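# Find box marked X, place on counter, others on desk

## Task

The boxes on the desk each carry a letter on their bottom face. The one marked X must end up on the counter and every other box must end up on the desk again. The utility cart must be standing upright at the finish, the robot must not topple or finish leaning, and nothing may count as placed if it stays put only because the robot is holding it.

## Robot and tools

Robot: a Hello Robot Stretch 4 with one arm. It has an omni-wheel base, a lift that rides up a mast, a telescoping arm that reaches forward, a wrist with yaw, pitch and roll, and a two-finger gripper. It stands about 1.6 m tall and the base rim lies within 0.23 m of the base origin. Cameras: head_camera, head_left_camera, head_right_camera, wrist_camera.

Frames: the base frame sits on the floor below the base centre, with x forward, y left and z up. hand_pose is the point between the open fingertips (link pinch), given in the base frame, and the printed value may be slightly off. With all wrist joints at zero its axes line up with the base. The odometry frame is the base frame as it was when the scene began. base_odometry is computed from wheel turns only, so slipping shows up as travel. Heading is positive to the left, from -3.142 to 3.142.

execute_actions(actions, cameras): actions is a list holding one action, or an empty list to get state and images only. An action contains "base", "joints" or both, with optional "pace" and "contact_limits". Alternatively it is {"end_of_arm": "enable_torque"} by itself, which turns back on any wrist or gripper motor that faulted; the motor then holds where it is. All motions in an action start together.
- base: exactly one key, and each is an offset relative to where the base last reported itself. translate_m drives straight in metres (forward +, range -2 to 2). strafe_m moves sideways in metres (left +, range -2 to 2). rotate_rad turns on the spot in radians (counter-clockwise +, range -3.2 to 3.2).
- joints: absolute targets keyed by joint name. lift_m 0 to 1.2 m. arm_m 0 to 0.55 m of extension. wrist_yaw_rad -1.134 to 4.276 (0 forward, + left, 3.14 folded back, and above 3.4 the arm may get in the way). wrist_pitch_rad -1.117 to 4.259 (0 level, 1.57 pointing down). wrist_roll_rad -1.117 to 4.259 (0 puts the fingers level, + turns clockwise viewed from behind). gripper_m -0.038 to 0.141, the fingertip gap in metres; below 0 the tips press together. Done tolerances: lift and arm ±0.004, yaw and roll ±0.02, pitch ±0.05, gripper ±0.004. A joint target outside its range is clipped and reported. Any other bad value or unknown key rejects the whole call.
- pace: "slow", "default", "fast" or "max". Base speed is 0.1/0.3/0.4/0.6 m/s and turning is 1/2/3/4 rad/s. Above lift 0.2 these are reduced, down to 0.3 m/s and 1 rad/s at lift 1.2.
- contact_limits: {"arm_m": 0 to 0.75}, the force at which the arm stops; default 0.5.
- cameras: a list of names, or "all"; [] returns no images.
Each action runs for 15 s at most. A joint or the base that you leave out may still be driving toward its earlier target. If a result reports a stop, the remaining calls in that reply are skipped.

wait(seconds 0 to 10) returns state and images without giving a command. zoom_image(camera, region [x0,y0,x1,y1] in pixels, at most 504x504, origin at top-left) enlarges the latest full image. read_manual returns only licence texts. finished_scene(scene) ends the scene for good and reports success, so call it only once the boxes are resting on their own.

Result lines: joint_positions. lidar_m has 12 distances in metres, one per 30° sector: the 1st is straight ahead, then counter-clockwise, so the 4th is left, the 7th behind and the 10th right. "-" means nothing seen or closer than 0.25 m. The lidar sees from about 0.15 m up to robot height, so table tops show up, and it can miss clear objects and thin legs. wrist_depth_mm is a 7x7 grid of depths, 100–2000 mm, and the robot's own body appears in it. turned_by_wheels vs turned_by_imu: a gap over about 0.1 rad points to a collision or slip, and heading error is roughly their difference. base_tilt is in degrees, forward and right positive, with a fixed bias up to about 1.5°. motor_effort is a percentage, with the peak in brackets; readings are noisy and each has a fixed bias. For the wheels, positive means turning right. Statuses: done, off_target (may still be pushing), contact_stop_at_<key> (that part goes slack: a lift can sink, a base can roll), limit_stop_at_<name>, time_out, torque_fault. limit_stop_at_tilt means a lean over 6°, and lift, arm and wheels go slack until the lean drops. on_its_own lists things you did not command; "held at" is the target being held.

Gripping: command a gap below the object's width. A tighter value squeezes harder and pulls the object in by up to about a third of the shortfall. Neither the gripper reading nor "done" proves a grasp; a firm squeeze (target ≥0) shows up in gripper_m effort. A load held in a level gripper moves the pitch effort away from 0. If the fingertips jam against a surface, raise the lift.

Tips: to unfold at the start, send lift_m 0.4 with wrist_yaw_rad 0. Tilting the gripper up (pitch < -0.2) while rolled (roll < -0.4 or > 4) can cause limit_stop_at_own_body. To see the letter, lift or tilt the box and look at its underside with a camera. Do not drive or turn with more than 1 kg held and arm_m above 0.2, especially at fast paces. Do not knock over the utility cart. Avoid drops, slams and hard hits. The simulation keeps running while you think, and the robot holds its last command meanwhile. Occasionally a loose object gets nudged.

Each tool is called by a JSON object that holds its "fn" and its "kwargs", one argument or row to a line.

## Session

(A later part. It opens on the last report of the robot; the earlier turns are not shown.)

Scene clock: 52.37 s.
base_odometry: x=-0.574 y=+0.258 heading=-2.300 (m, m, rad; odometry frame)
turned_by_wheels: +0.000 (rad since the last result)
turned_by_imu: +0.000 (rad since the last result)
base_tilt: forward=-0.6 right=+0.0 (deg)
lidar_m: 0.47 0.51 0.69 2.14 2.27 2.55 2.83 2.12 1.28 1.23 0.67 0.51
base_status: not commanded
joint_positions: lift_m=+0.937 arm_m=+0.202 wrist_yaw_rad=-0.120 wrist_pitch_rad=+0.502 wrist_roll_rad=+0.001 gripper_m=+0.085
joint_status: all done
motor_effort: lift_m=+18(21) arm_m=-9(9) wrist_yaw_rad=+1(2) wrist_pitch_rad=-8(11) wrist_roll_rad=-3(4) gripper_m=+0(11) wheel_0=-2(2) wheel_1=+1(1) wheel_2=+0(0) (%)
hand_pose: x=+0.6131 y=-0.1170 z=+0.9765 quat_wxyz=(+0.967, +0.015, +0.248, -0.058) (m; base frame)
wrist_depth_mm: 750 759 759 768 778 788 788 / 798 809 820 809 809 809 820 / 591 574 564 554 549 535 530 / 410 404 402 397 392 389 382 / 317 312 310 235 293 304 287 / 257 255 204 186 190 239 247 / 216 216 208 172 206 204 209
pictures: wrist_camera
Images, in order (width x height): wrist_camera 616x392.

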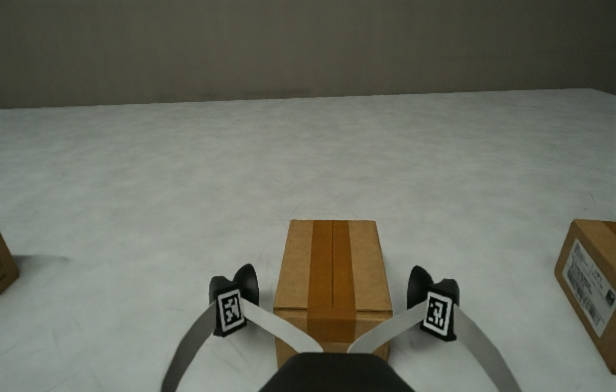

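{"fn": "execute_actions", "kwargs": {
  "actions": [
    {"base": {"strafe_m": -0.157}, "joints": {"wrist_pitch_rad": 0.18, "arm_m": 0.191, "gripper_m": 0.105}, "pace": "fast"}
  ],
  "cameras": ["head_camera", "wrist_camera"]
}}

Scene clock: 54.80 s.
base_odometry: x=-0.691 y=+0.363 heading=-2.300 (m, m, rad; odometry frame)
turned_by_wheels: +0.000 (rad since the last result)
turned_by_imu: +0.000 (rad since the last result)
base_tilt: forward=-0.5 right=+0.0 (deg)
lidar_m: 0.47 0.49 0.70 2.29 2.46 2.93 2.86 1.91 1.12 1.09 0.65 0.50
base_status: done
joint_positions: lift_m=+0.937 arm_m=+0.193 wrist_yaw_rad=-0.120 wrist_pitch_rad=+0.182 wrist_roll_rad=+0.000 gripper_m=+0.105
joint_status: all done
motor_effort: lift_m=+17(18) arm_m=-9(9) wrist_yaw_rad=+3(3) wrist_pitch_rad=-7(14) wrist_roll_rad=-3(3) gripper_m=-1(3) wheel_0=+0(8) wheel_1=-1(9) wheel_2=+0(0) (%)
hand_pose: x=+0.6347 y=-0.1207 z=+1.0631 quat_wxyz=(+0.994, +0.006, +0.091, -0.060) (m; base frame)
wrist_depth_mm: 768 788 798 820 820 820 820 / 820 820 820 831 842 842 842 / 831 842 842 831 842 866 866 / 854 854 866 878 878 878 891 / 676 668 661 661 661 661 647 / 455 452 214 449 452 394 418 / 342 343 343 240 340 324 307
pictures: head_camera, wrist_camera
Images, in order (width x height): head_camera 420x560, wrist_camera 616x392.

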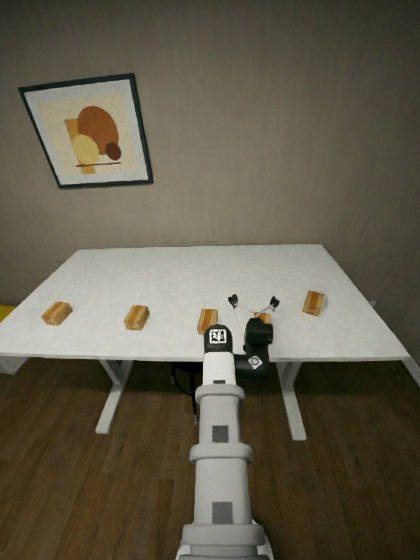

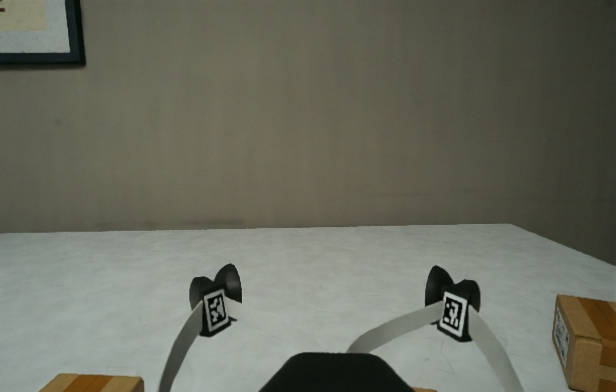

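{"fn": "execute_actions", "kwargs": {
  "actions": [
    {"joints": {"wrist_pitch_rad": 0.5, "wrist_yaw_rad": -0.26, "gripper_m": 0.09}, "pace": "fast"}
  ],
  "cameras": ["wrist_camera"]
}}

Scene clock: 56.10 s.
base_odometry: x=-0.691 y=+0.363 heading=-2.300 (m, m, rad; odometry frame)
turned_by_wheels: +0.000 (rad since the last result)
turned_by_imu: +0.000 (rad since the last result)
base_tilt: forward=-0.5 right=+0.0 (deg)
lidar_m: 0.46 0.50 0.71 2.29 2.44 2.92 2.84 1.90 1.10 1.09 0.67 0.52
base_status: not commanded
joint_positions: lift_m=+0.937 arm_m=+0.193 wrist_yaw_rad=-0.260 wrist_pitch_rad=+0.502 wrist_roll_rad=+0.000 gripper_m=+0.090
joint_status: all done
motor_effort: lift_m=+17(17) arm_m=-9(9) wrist_yaw_rad=+2(4) wrist_pitch_rad=-6(5) wrist_roll_rad=-3(3) gripper_m=+0(3) wheel_0=+0(0) wheel_1=-1(1) wheel_2=+0(1) (%)
hand_pose: x=+0.5855 y=-0.1494 z=+0.9767 quat_wxyz=(+0.961, +0.032, +0.246, -0.125) (m; base frame)
wrist_depth_mm: 715 741 768 788 831 866 891 / 759 788 809 831 866 917 960 / 580 574 564 559 549 539 530 / 413 407 402 397 394 351 334 / 234 315 312 226 293 304 303 / 205 256 203 187 193 240 248 / 202 216 209 172 208 206 211
pictures: wrist_camera
Images, in order (width x height): wrist_camera 616x392.

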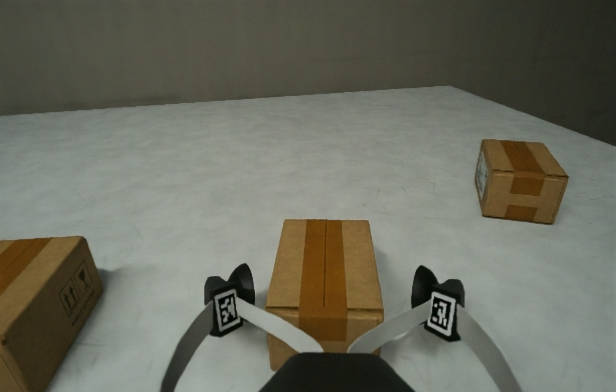

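{"fn": "execute_actions", "kwargs": {
  "actions": [
    {"joints": {"wrist_yaw_rad": -0.242, "gripper_m": 0.027}, "pace": "fast"}
  ],
  "cameras": ["wrist_camera"]
}}

Scene clock: 57.67 s.
base_odometry: x=-0.691 y=+0.363 heading=-2.300 (m, m, rad; odometry frame)
turned_by_wheels: +0.000 (rad since the last result)
turned_by_imu: +0.000 (rad since the last result)
base_tilt: forward=-0.6 right=-0.1 (deg)
lidar_m: 0.46 0.50 0.70 2.28 2.44 2.92 2.86 1.91 1.13 1.11 0.66 0.52
base_status: not commanded
joint_positions: lift_m=+0.937 arm_m=+0.193 wrist_yaw_rad=-0.242 wrist_pitch_rad=+0.503 wrist_roll_rad=+0.000 gripper_m=+0.027
joint_status: all done
motor_effort: lift_m=+17(18) arm_m=-9(9) wrist_yaw_rad=+4(6) wrist_pitch_rad=-9(8) wrist_roll_rad=-3(3) gripper_m=-11(14) wheel_0=+0(0) wheel_1=-1(1) wheel_2=+0(0) (%)
hand_pose: x=+0.5879 y=-0.1455 z=+0.9765 quat_wxyz=(+0.961, +0.030, +0.247, -0.117) (m; base frame)
wrist_depth_mm: 723 750 768 798 820 854 891 / 768 778 809 831 854 891 946 / 580 569 564 554 549 539 530 / 410 404 399 394 392 349 324 / 231 312 309 217 291 300 300 / 204 255 192 178 183 247 247 / 196 209 213 146 202 198 209
pictures: wrist_camera
Images, in order (width x height): wrist_camera 616x392.

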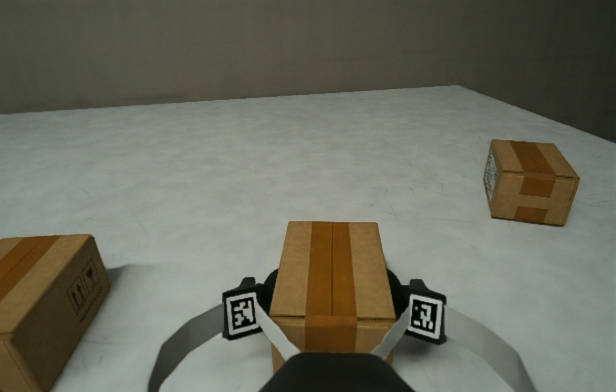

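{"fn": "execute_actions", "kwargs": {
  "actions": [
    {"joints": {"wrist_pitch_rad": -1.1, "wrist_roll_rad": 1.6, "wrist_yaw_rad": 1.2, "lift_m": 0.945}, "pace": "fast"}
  ],
  "cameras": ["head_camera"]
}}

Scene clock: 59.40 s.
base_odometry: x=-0.691 y=+0.363 heading=-2.300 (m, m, rad; odometry frame)
turned_by_wheels: +0.000 (rad since the last result)
turned_by_imu: +0.000 (rad since the last result)
base_tilt: forward=-0.5 right=+0.0 (deg)
lidar_m: 0.46 0.49 0.72 2.30 2.45 2.91 2.85 1.91 1.11 1.08 0.65 0.48
base_status: not commanded
joint_positions: lift_m=+0.945 arm_m=+0.193 wrist_yaw_rad=+1.200 wrist_pitch_rad=-1.098 wrist_roll_rad=+1.599 gripper_m=+0.027
joint_status: all done
motor_effort: lift_m=+23(24) arm_m=-8(9) wrist_yaw_rad=+5(9) wrist_pitch_rad=-6(19) wrist_roll_rad=+0(3) gripper_m=-13(13) wheel_0=+0(0) wheel_1=-1(1) wheel_2=+0(0) (%)
hand_pose: x=+0.4925 y=+0.0906 z=+1.3798 quat_wxyz=(+0.279, +0.710, +0.045, +0.645) (m; base frame)
wrist_depth_mm: 1060 1138 1255 1281 1205 1078 991 / 1042 1138 1229 1366 1499 1366 1229 / 1025 1138 1229 1366 1499 1661 1537 / 1042 1118 1205 1336 1499 1708 1863 / 1025 1118 1229 220 1499 1661 1921 / 1025 1098 191 178 183 1708 1863 / 788 842 1205 148 1499 1576 1863
pictures: head_camera
Images, in order (width x height): head_camera 420x560.

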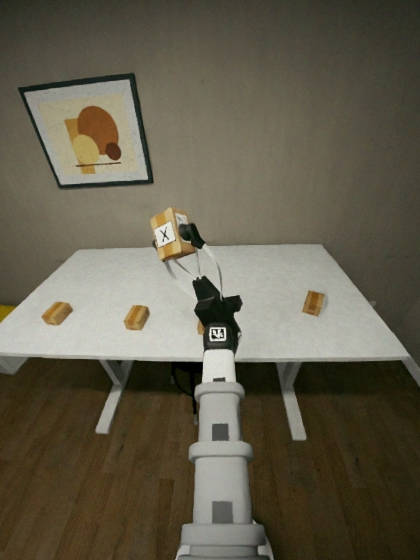

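{"fn": "zoom_image", "kwargs": {
  "camera": "head_camera",
  "region": [135, 195, 225, 270]
}}

Region (135, 195, 225, 270) of head_camera's 420x560 image, scaled by 5.600, with more detail than that image has.

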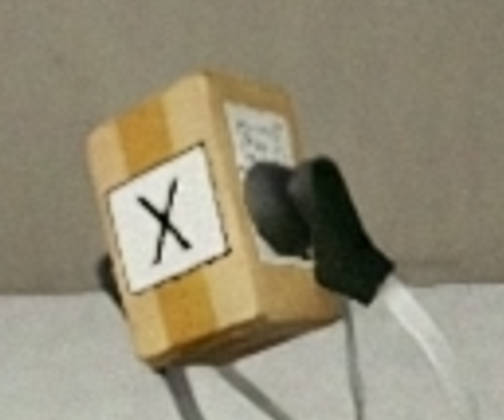

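{"fn": "execute_actions", "kwargs": {
  "actions": [
    {"base": {"rotate_rad": 3.05}, "joints": {"arm_m": 0.0, "lift_m": 0.3, "wrist_yaw_rad": 0, "wrist_roll_rad": 0, "wrist_pitch_rad": -0.6}, "pace": "fast"}
  ]
}}

Scene clock: 63.77 s.
base_odometry: x=-0.691 y=+0.363 heading=+0.750 (m, m, rad; odometry frame)
turned_by_wheels: +3.050 (rad since the last result)
turned_by_imu: +3.066 (rad since the last result)
base_tilt: forward=-0.5 right=+0.0 (deg)
lidar_m: 2.83 2.04 1.15 1.09 0.71 0.49 0.46 0.48 0.67 2.31 2.40 2.58
base_status: done
joint_positions: lift_m=+0.300 arm_m=+0.002 wrist_yaw_rad=+0.000 wrist_pitch_rad=-0.597 wrist_roll_rad=+0.001 gripper_m=+0.027
joint_status: all done
motor_effort: lift_m=+18(21) arm_m=-9(11) wrist_yaw_rad=+1(3) wrist_pitch_rad=-10(6) wrist_roll_rad=-3(8) gripper_m=-11(13) wheel_0=-1(6) wheel_1=+0(6) wheel_2=+1(6) (%)
hand_pose: x=+0.4118 y=-0.0874 z=+0.6407 quat_wxyz=(+0.956, +0.000, -0.294, +0.000) (m; base frame)
wrist_depth_mm: 1921 - 1921 1921 1863 1921 1863 / - - - - - - - / - - - - - - - / - - - - - - - / - - - 219 - - - / - - 191 178 183 - - / - - - 147 - - -
pictures: head_camera, head_left_camera, head_right_camera, wrist_camera
Images, in order (width x height): head_camera 420x560, head_left_camera 420x672, head_right_camera 420x672, wrist_camera 616x392.

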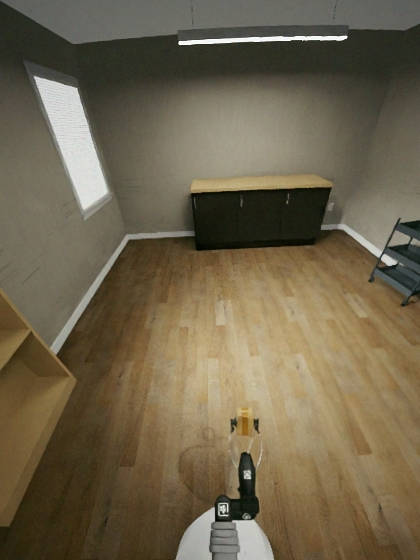

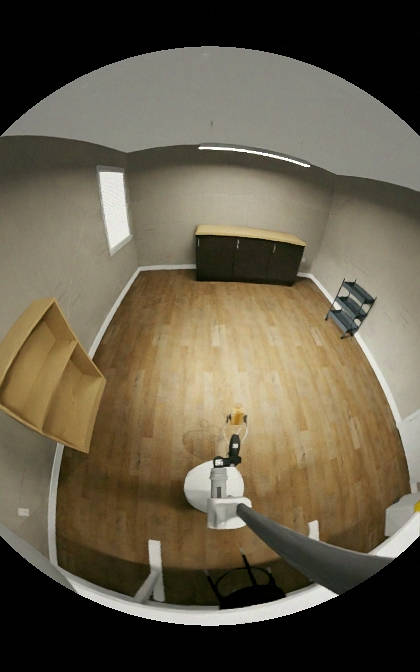

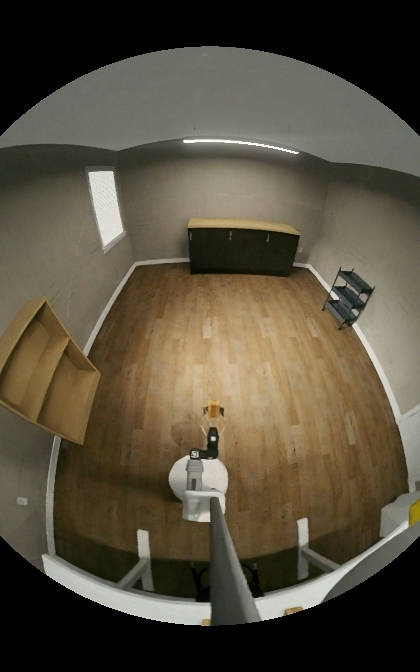

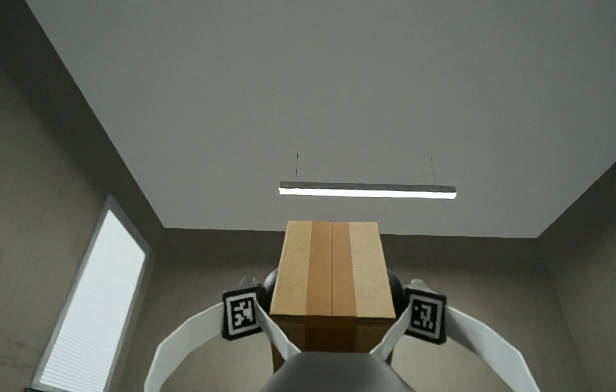

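{"fn": "zoom_image", "kwargs": {
  "camera": "head_camera",
  "region": [160, 150, 360, 270]
}}

Region (160, 150, 360, 270) of head_camera's 420x560 image, scaled by 2.520, with more detail than that image has; it fills the top 302 rows of this view, and the rest is white.

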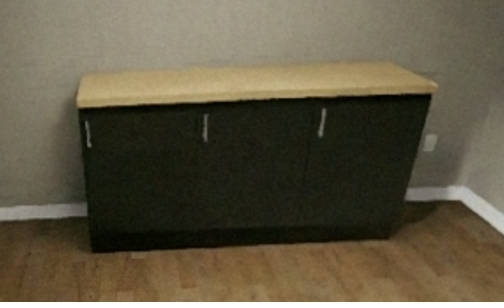

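{"fn": "execute_actions", "kwargs": {
  "actions": [
    {"base": {"translate_m": 2.0}, "joints": {"arm_m": 0.545, "lift_m": 0.96, "wrist_pitch_rad": 0.5}, "pace": "max"}
  ],
  "cameras": ["head_camera", "wrist_camera"]
}}

Scene clock: 70.00 s.
base_odometry: x=+0.772 y=+1.726 heading=+0.749 (m, m, rad; odometry frame)
turned_by_wheels: +0.000 (rad since the last result)
turned_by_imu: +0.001 (rad since the last result)
base_tilt: forward=-0.5 right=+0.0 (deg)
lidar_m: 0.82 0.85 1.49 1.45 1.51 1.61 3.33 3.30 2.37 1.78 1.19 0.86
base_status: done
joint_positions: lift_m=+0.960 arm_m=+0.543 wrist_yaw_rad=+0.000 wrist_pitch_rad=+0.503 wrist_roll_rad=+0.000 gripper_m=+0.027
joint_status: all done
motor_effort: lift_m=+23(26) arm_m=+9(9) wrist_yaw_rad=+3(3) wrist_pitch_rad=-10(10) wrist_roll_rad=-3(3) gripper_m=-13(13) wheel_0=+0(8) wheel_1=-2(8) wheel_2=+0(13) (%)
hand_pose: x=+0.9672 y=-0.0874 z=+0.9990 quat_wxyz=(+0.969, +0.000, +0.249, +0.000) (m; base frame)
wrist_depth_mm: 615 615 615 621 615 621 615 / 668 661 661 661 661 661 661 / 707 699 699 691 691 691 683 / 750 539 530 525 517 512 508 / 421 415 413 217 389 402 399 / 342 340 192 178 183 330 327 / 289 279 283 146 267 264 278
pictures: head_camera, wrist_camera
Images, in order (width x height): head_camera 420x560, wrist_camera 616x392.

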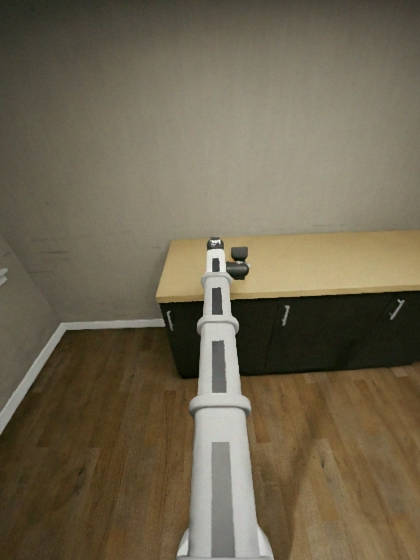

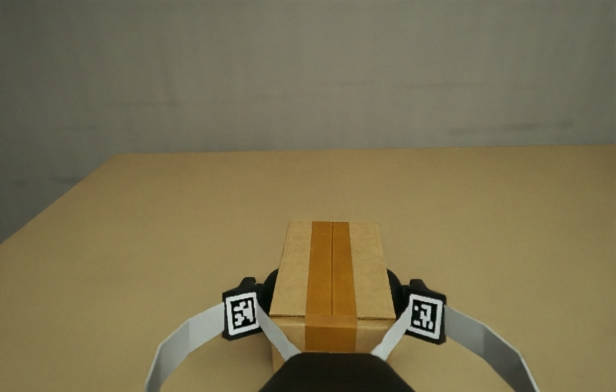

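{"fn": "execute_actions", "kwargs": {
  "actions": [
    {"base": {"translate_m": 0.04}, "joints": {"lift_m": 0.905}, "pace": "fast"}
  ],
  "cameras": ["wrist_camera"]
}}

Scene clock: 71.30 s.
base_odometry: x=+0.802 y=+1.753 heading=+0.750 (m, m, rad; odometry frame)
turned_by_wheels: +0.000 (rad since the last result)
turned_by_imu: +0.000 (rad since the last result)
base_tilt: forward=-0.5 right=+0.0 (deg)
lidar_m: 0.78 0.80 1.50 1.44 1.50 1.59 3.36 3.29 2.36 1.78 1.16 0.83
base_status: done
joint_positions: lift_m=+0.905 arm_m=+0.543 wrist_yaw_rad=+0.000 wrist_pitch_rad=+0.503 wrist_roll_rad=+0.000 gripper_m=+0.027
joint_status: all done
motor_effort: lift_m=+18(21) arm_m=+9(9) wrist_yaw_rad=+3(1) wrist_pitch_rad=-10(10) wrist_roll_rad=-3(3) gripper_m=-14(14) wheel_0=-1(4) wheel_1=+2(4) wheel_2=+0(9) (%)
hand_pose: x=+0.9672 y=-0.0874 z=+0.9444 quat_wxyz=(+0.969, +0.000, +0.249, +0.000) (m; base frame)
wrist_depth_mm: 585 585 585 580 580 580 574 / 627 621 621 621 621 621 621 / 661 591 580 574 564 554 544 / 424 421 413 407 404 397 397 / 327 325 322 218 301 312 310 / 267 265 192 178 184 256 256 / 224 216 221 146 209 206 217
pictures: wrist_camera
Images, in order (width x height): wrist_camera 616x392.

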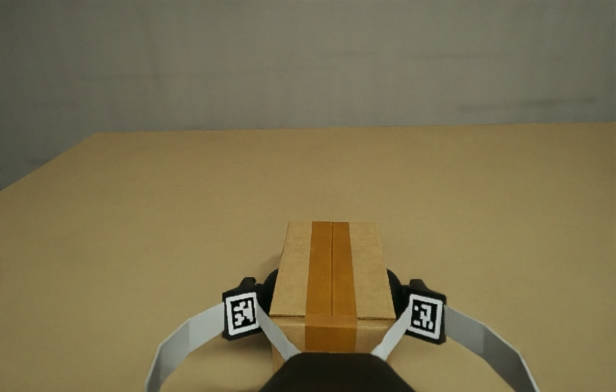

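{"fn": "execute_actions", "kwargs": {
  "actions": [
    {"joints": {"lift_m": 0.898, "gripper_m": 0.085}, "pace": "fast"}
  ],
  "cameras": ["wrist_camera"]
}}

Scene clock: 72.90 s.
base_odometry: x=+0.802 y=+1.753 heading=+0.750 (m, m, rad; odometry frame)
turned_by_wheels: +0.000 (rad since the last result)
turned_by_imu: +0.000 (rad since the last result)
base_tilt: forward=-0.6 right=+0.0 (deg)
lidar_m: 0.78 0.81 1.49 1.44 1.50 1.59 3.36 3.31 2.38 1.79 1.14 0.82
base_status: not commanded
joint_positions: lift_m=+0.898 arm_m=+0.543 wrist_yaw_rad=+0.000 wrist_pitch_rad=+0.502 wrist_roll_rad=+0.000 gripper_m=+0.085
joint_status: all done
motor_effort: lift_m=+17(17) arm_m=+9(9) wrist_yaw_rad=+1(1) wrist_pitch_rad=-8(10) wrist_roll_rad=-2(3) gripper_m=-2(14) wheel_0=-1(1) wheel_1=+2(2) wheel_2=+0(0) (%)
hand_pose: x=+0.9673 y=-0.0874 z=+0.9376 quat_wxyz=(+0.969, +0.000, +0.249, +0.000) (m; base frame)
wrist_depth_mm: 580 580 585 580 580 580 574 / 621 615 621 615 621 621 621 / 654 580 564 559 544 539 525 / 413 407 402 394 392 387 382 / 317 314 310 235 291 303 300 / 257 256 204 186 190 239 247 / 217 216 208 171 206 204 210
pictures: wrist_camera
Images, in order (width x height): wrist_camera 616x392.

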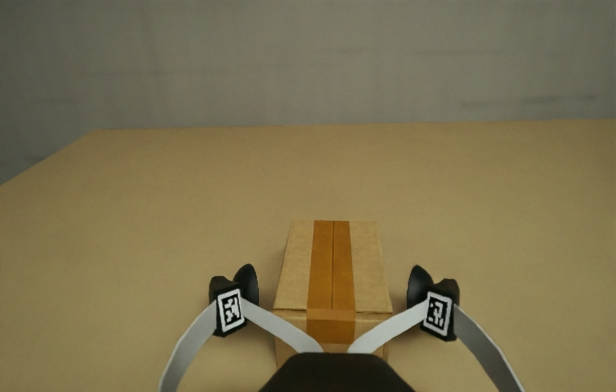

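{"fn": "execute_actions", "kwargs": {
  "actions": [
    {"joints": {"wrist_pitch_rad": 0.15, "arm_m": 0.47}, "pace": "max"}
  ],
  "cameras": ["head_camera", "wrist_camera"]
}}

{"fn": "execute_actions", "kwargs": {
  "actions": [
    {"base": {"rotate_rad": -1.6}, "joints": {"arm_m": 0.15, "wrist_yaw_rad": -1.1, "wrist_pitch_rad": 0.05}, "pace": "max"}
  ],
  "cameras": ["wrist_camera", "head_left_camera"]
}}

Scene clock: 74.93 s.
base_odometry: x=+0.802 y=+1.753 heading=+0.750 (m, m, rad; odometry frame)
turned_by_wheels: +0.000 (rad since the last result)
turned_by_imu: +0.000 (rad since the last result)
base_tilt: forward=-0.5 right=+0.0 (deg)
lidar_m: 0.77 0.82 1.49 1.45 1.49 1.59 3.37 3.31 2.38 1.75 1.16 0.83
base_status: not commanded
joint_positions: lift_m=+0.898 arm_m=+0.472 wrist_yaw_rad=+0.000 wrist_pitch_rad=+0.152 wrist_roll_rad=+0.000 gripper_m=+0.085
joint_status: all done
motor_effort: lift_m=+17(17) arm_m=-9(9) wrist_yaw_rad=+3(1) wrist_pitch_rad=-9(12) wrist_roll_rad=-3(2) gripper_m=+0(1) wheel_0=-1(1) wheel_1=+2(2) wheel_2=+0(0) (%)
hand_pose: x=+0.9276 y=-0.0875 z=+1.0326 quat_wxyz=(+0.997, +0.000, +0.076, +0.000) (m; base frame)
wrist_depth_mm: 691 683 691 683 683 676 683 / 699 691 699 699 699 691 699 / 715 707 707 715 707 707 699 / 732 723 723 723 723 723 715 / 750 741 741 741 732 732 732 / 525 492 204 488 427 452 480 / 362 364 345 222 351 342 359
pictures: head_camera, wrist_camera
Images, in order (width x height): head_camera 420x560, wrist_camera 616x392.

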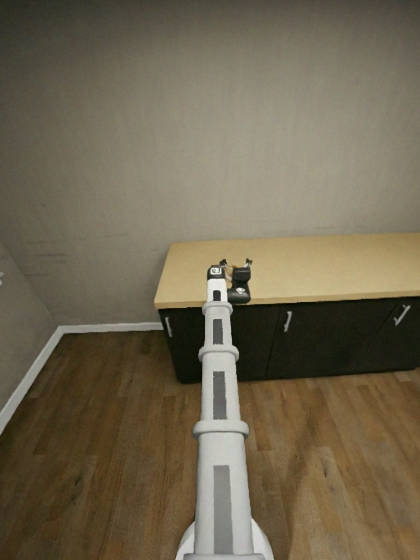

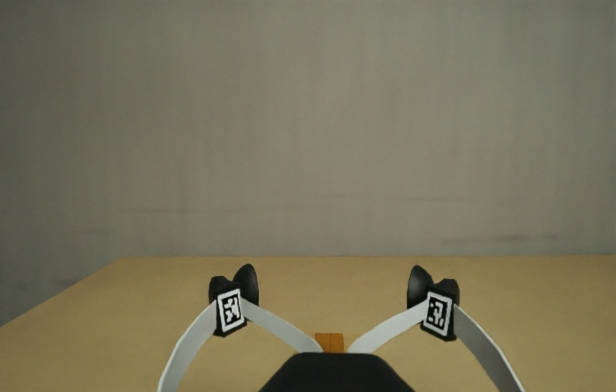

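Scene clock: 77.07 s.
base_odometry: x=+0.802 y=+1.753 heading=-0.850 (m, m, rad; odometry frame)
turned_by_wheels: -1.600 (rad since the last result)
turned_by_imu: -1.608 (rad since the last result)
base_tilt: forward=-0.6 right=+0.0 (deg)
lidar_m: 1.77 1.21 0.83 0.78 0.81 1.53 1.45 1.48 1.59 2.52 2.57 2.39
base_status: done
joint_positions: lift_m=+0.898 arm_m=+0.152 wrist_yaw_rad=-1.100 wrist_pitch_rad=+0.052 wrist_roll_rad=+0.000 gripper_m=+0.085
joint_status: all done
motor_effort: lift_m=+18(18) arm_m=-9(10) wrist_yaw_rad=+2(6) wrist_pitch_rad=-8(15) wrist_roll_rad=-1(2) gripper_m=-2(0) wheel_0=+1(5) wheel_1=+0(7) wheel_2=+0(8) (%)
hand_pose: x=+0.3753 y=-0.2964 z=+1.0613 quat_wxyz=(+0.852, +0.014, +0.022, -0.523) (m; base frame)
wrist_depth_mm: 1808 - - - - - - / 1808 - - - - - - / 1756 - - - - - - / 1808 - - - - - - / 1808 - - - - - - / 1863 - 203 - - - - / 1863 - - - - - -
pictures: head_left_camera, wrist_camera
Images, in order (width x height): head_left_camera 420x672, wrist_camera 616x392.

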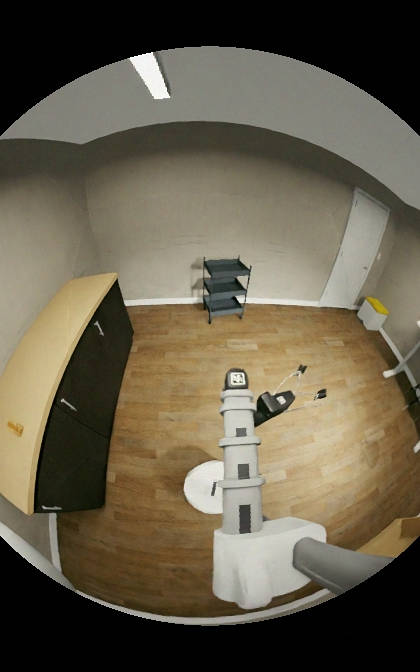

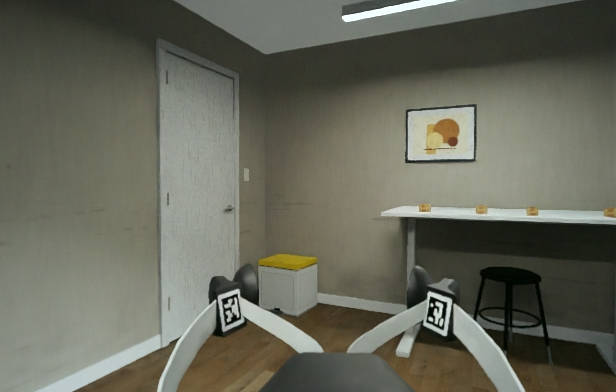

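The four other boxes are on the desk, the X box is on the counter, and the cart is upright.

{"fn": "finished_scene", "kwargs": {
  "scene": 2
}}

The scene is finished: the task was done.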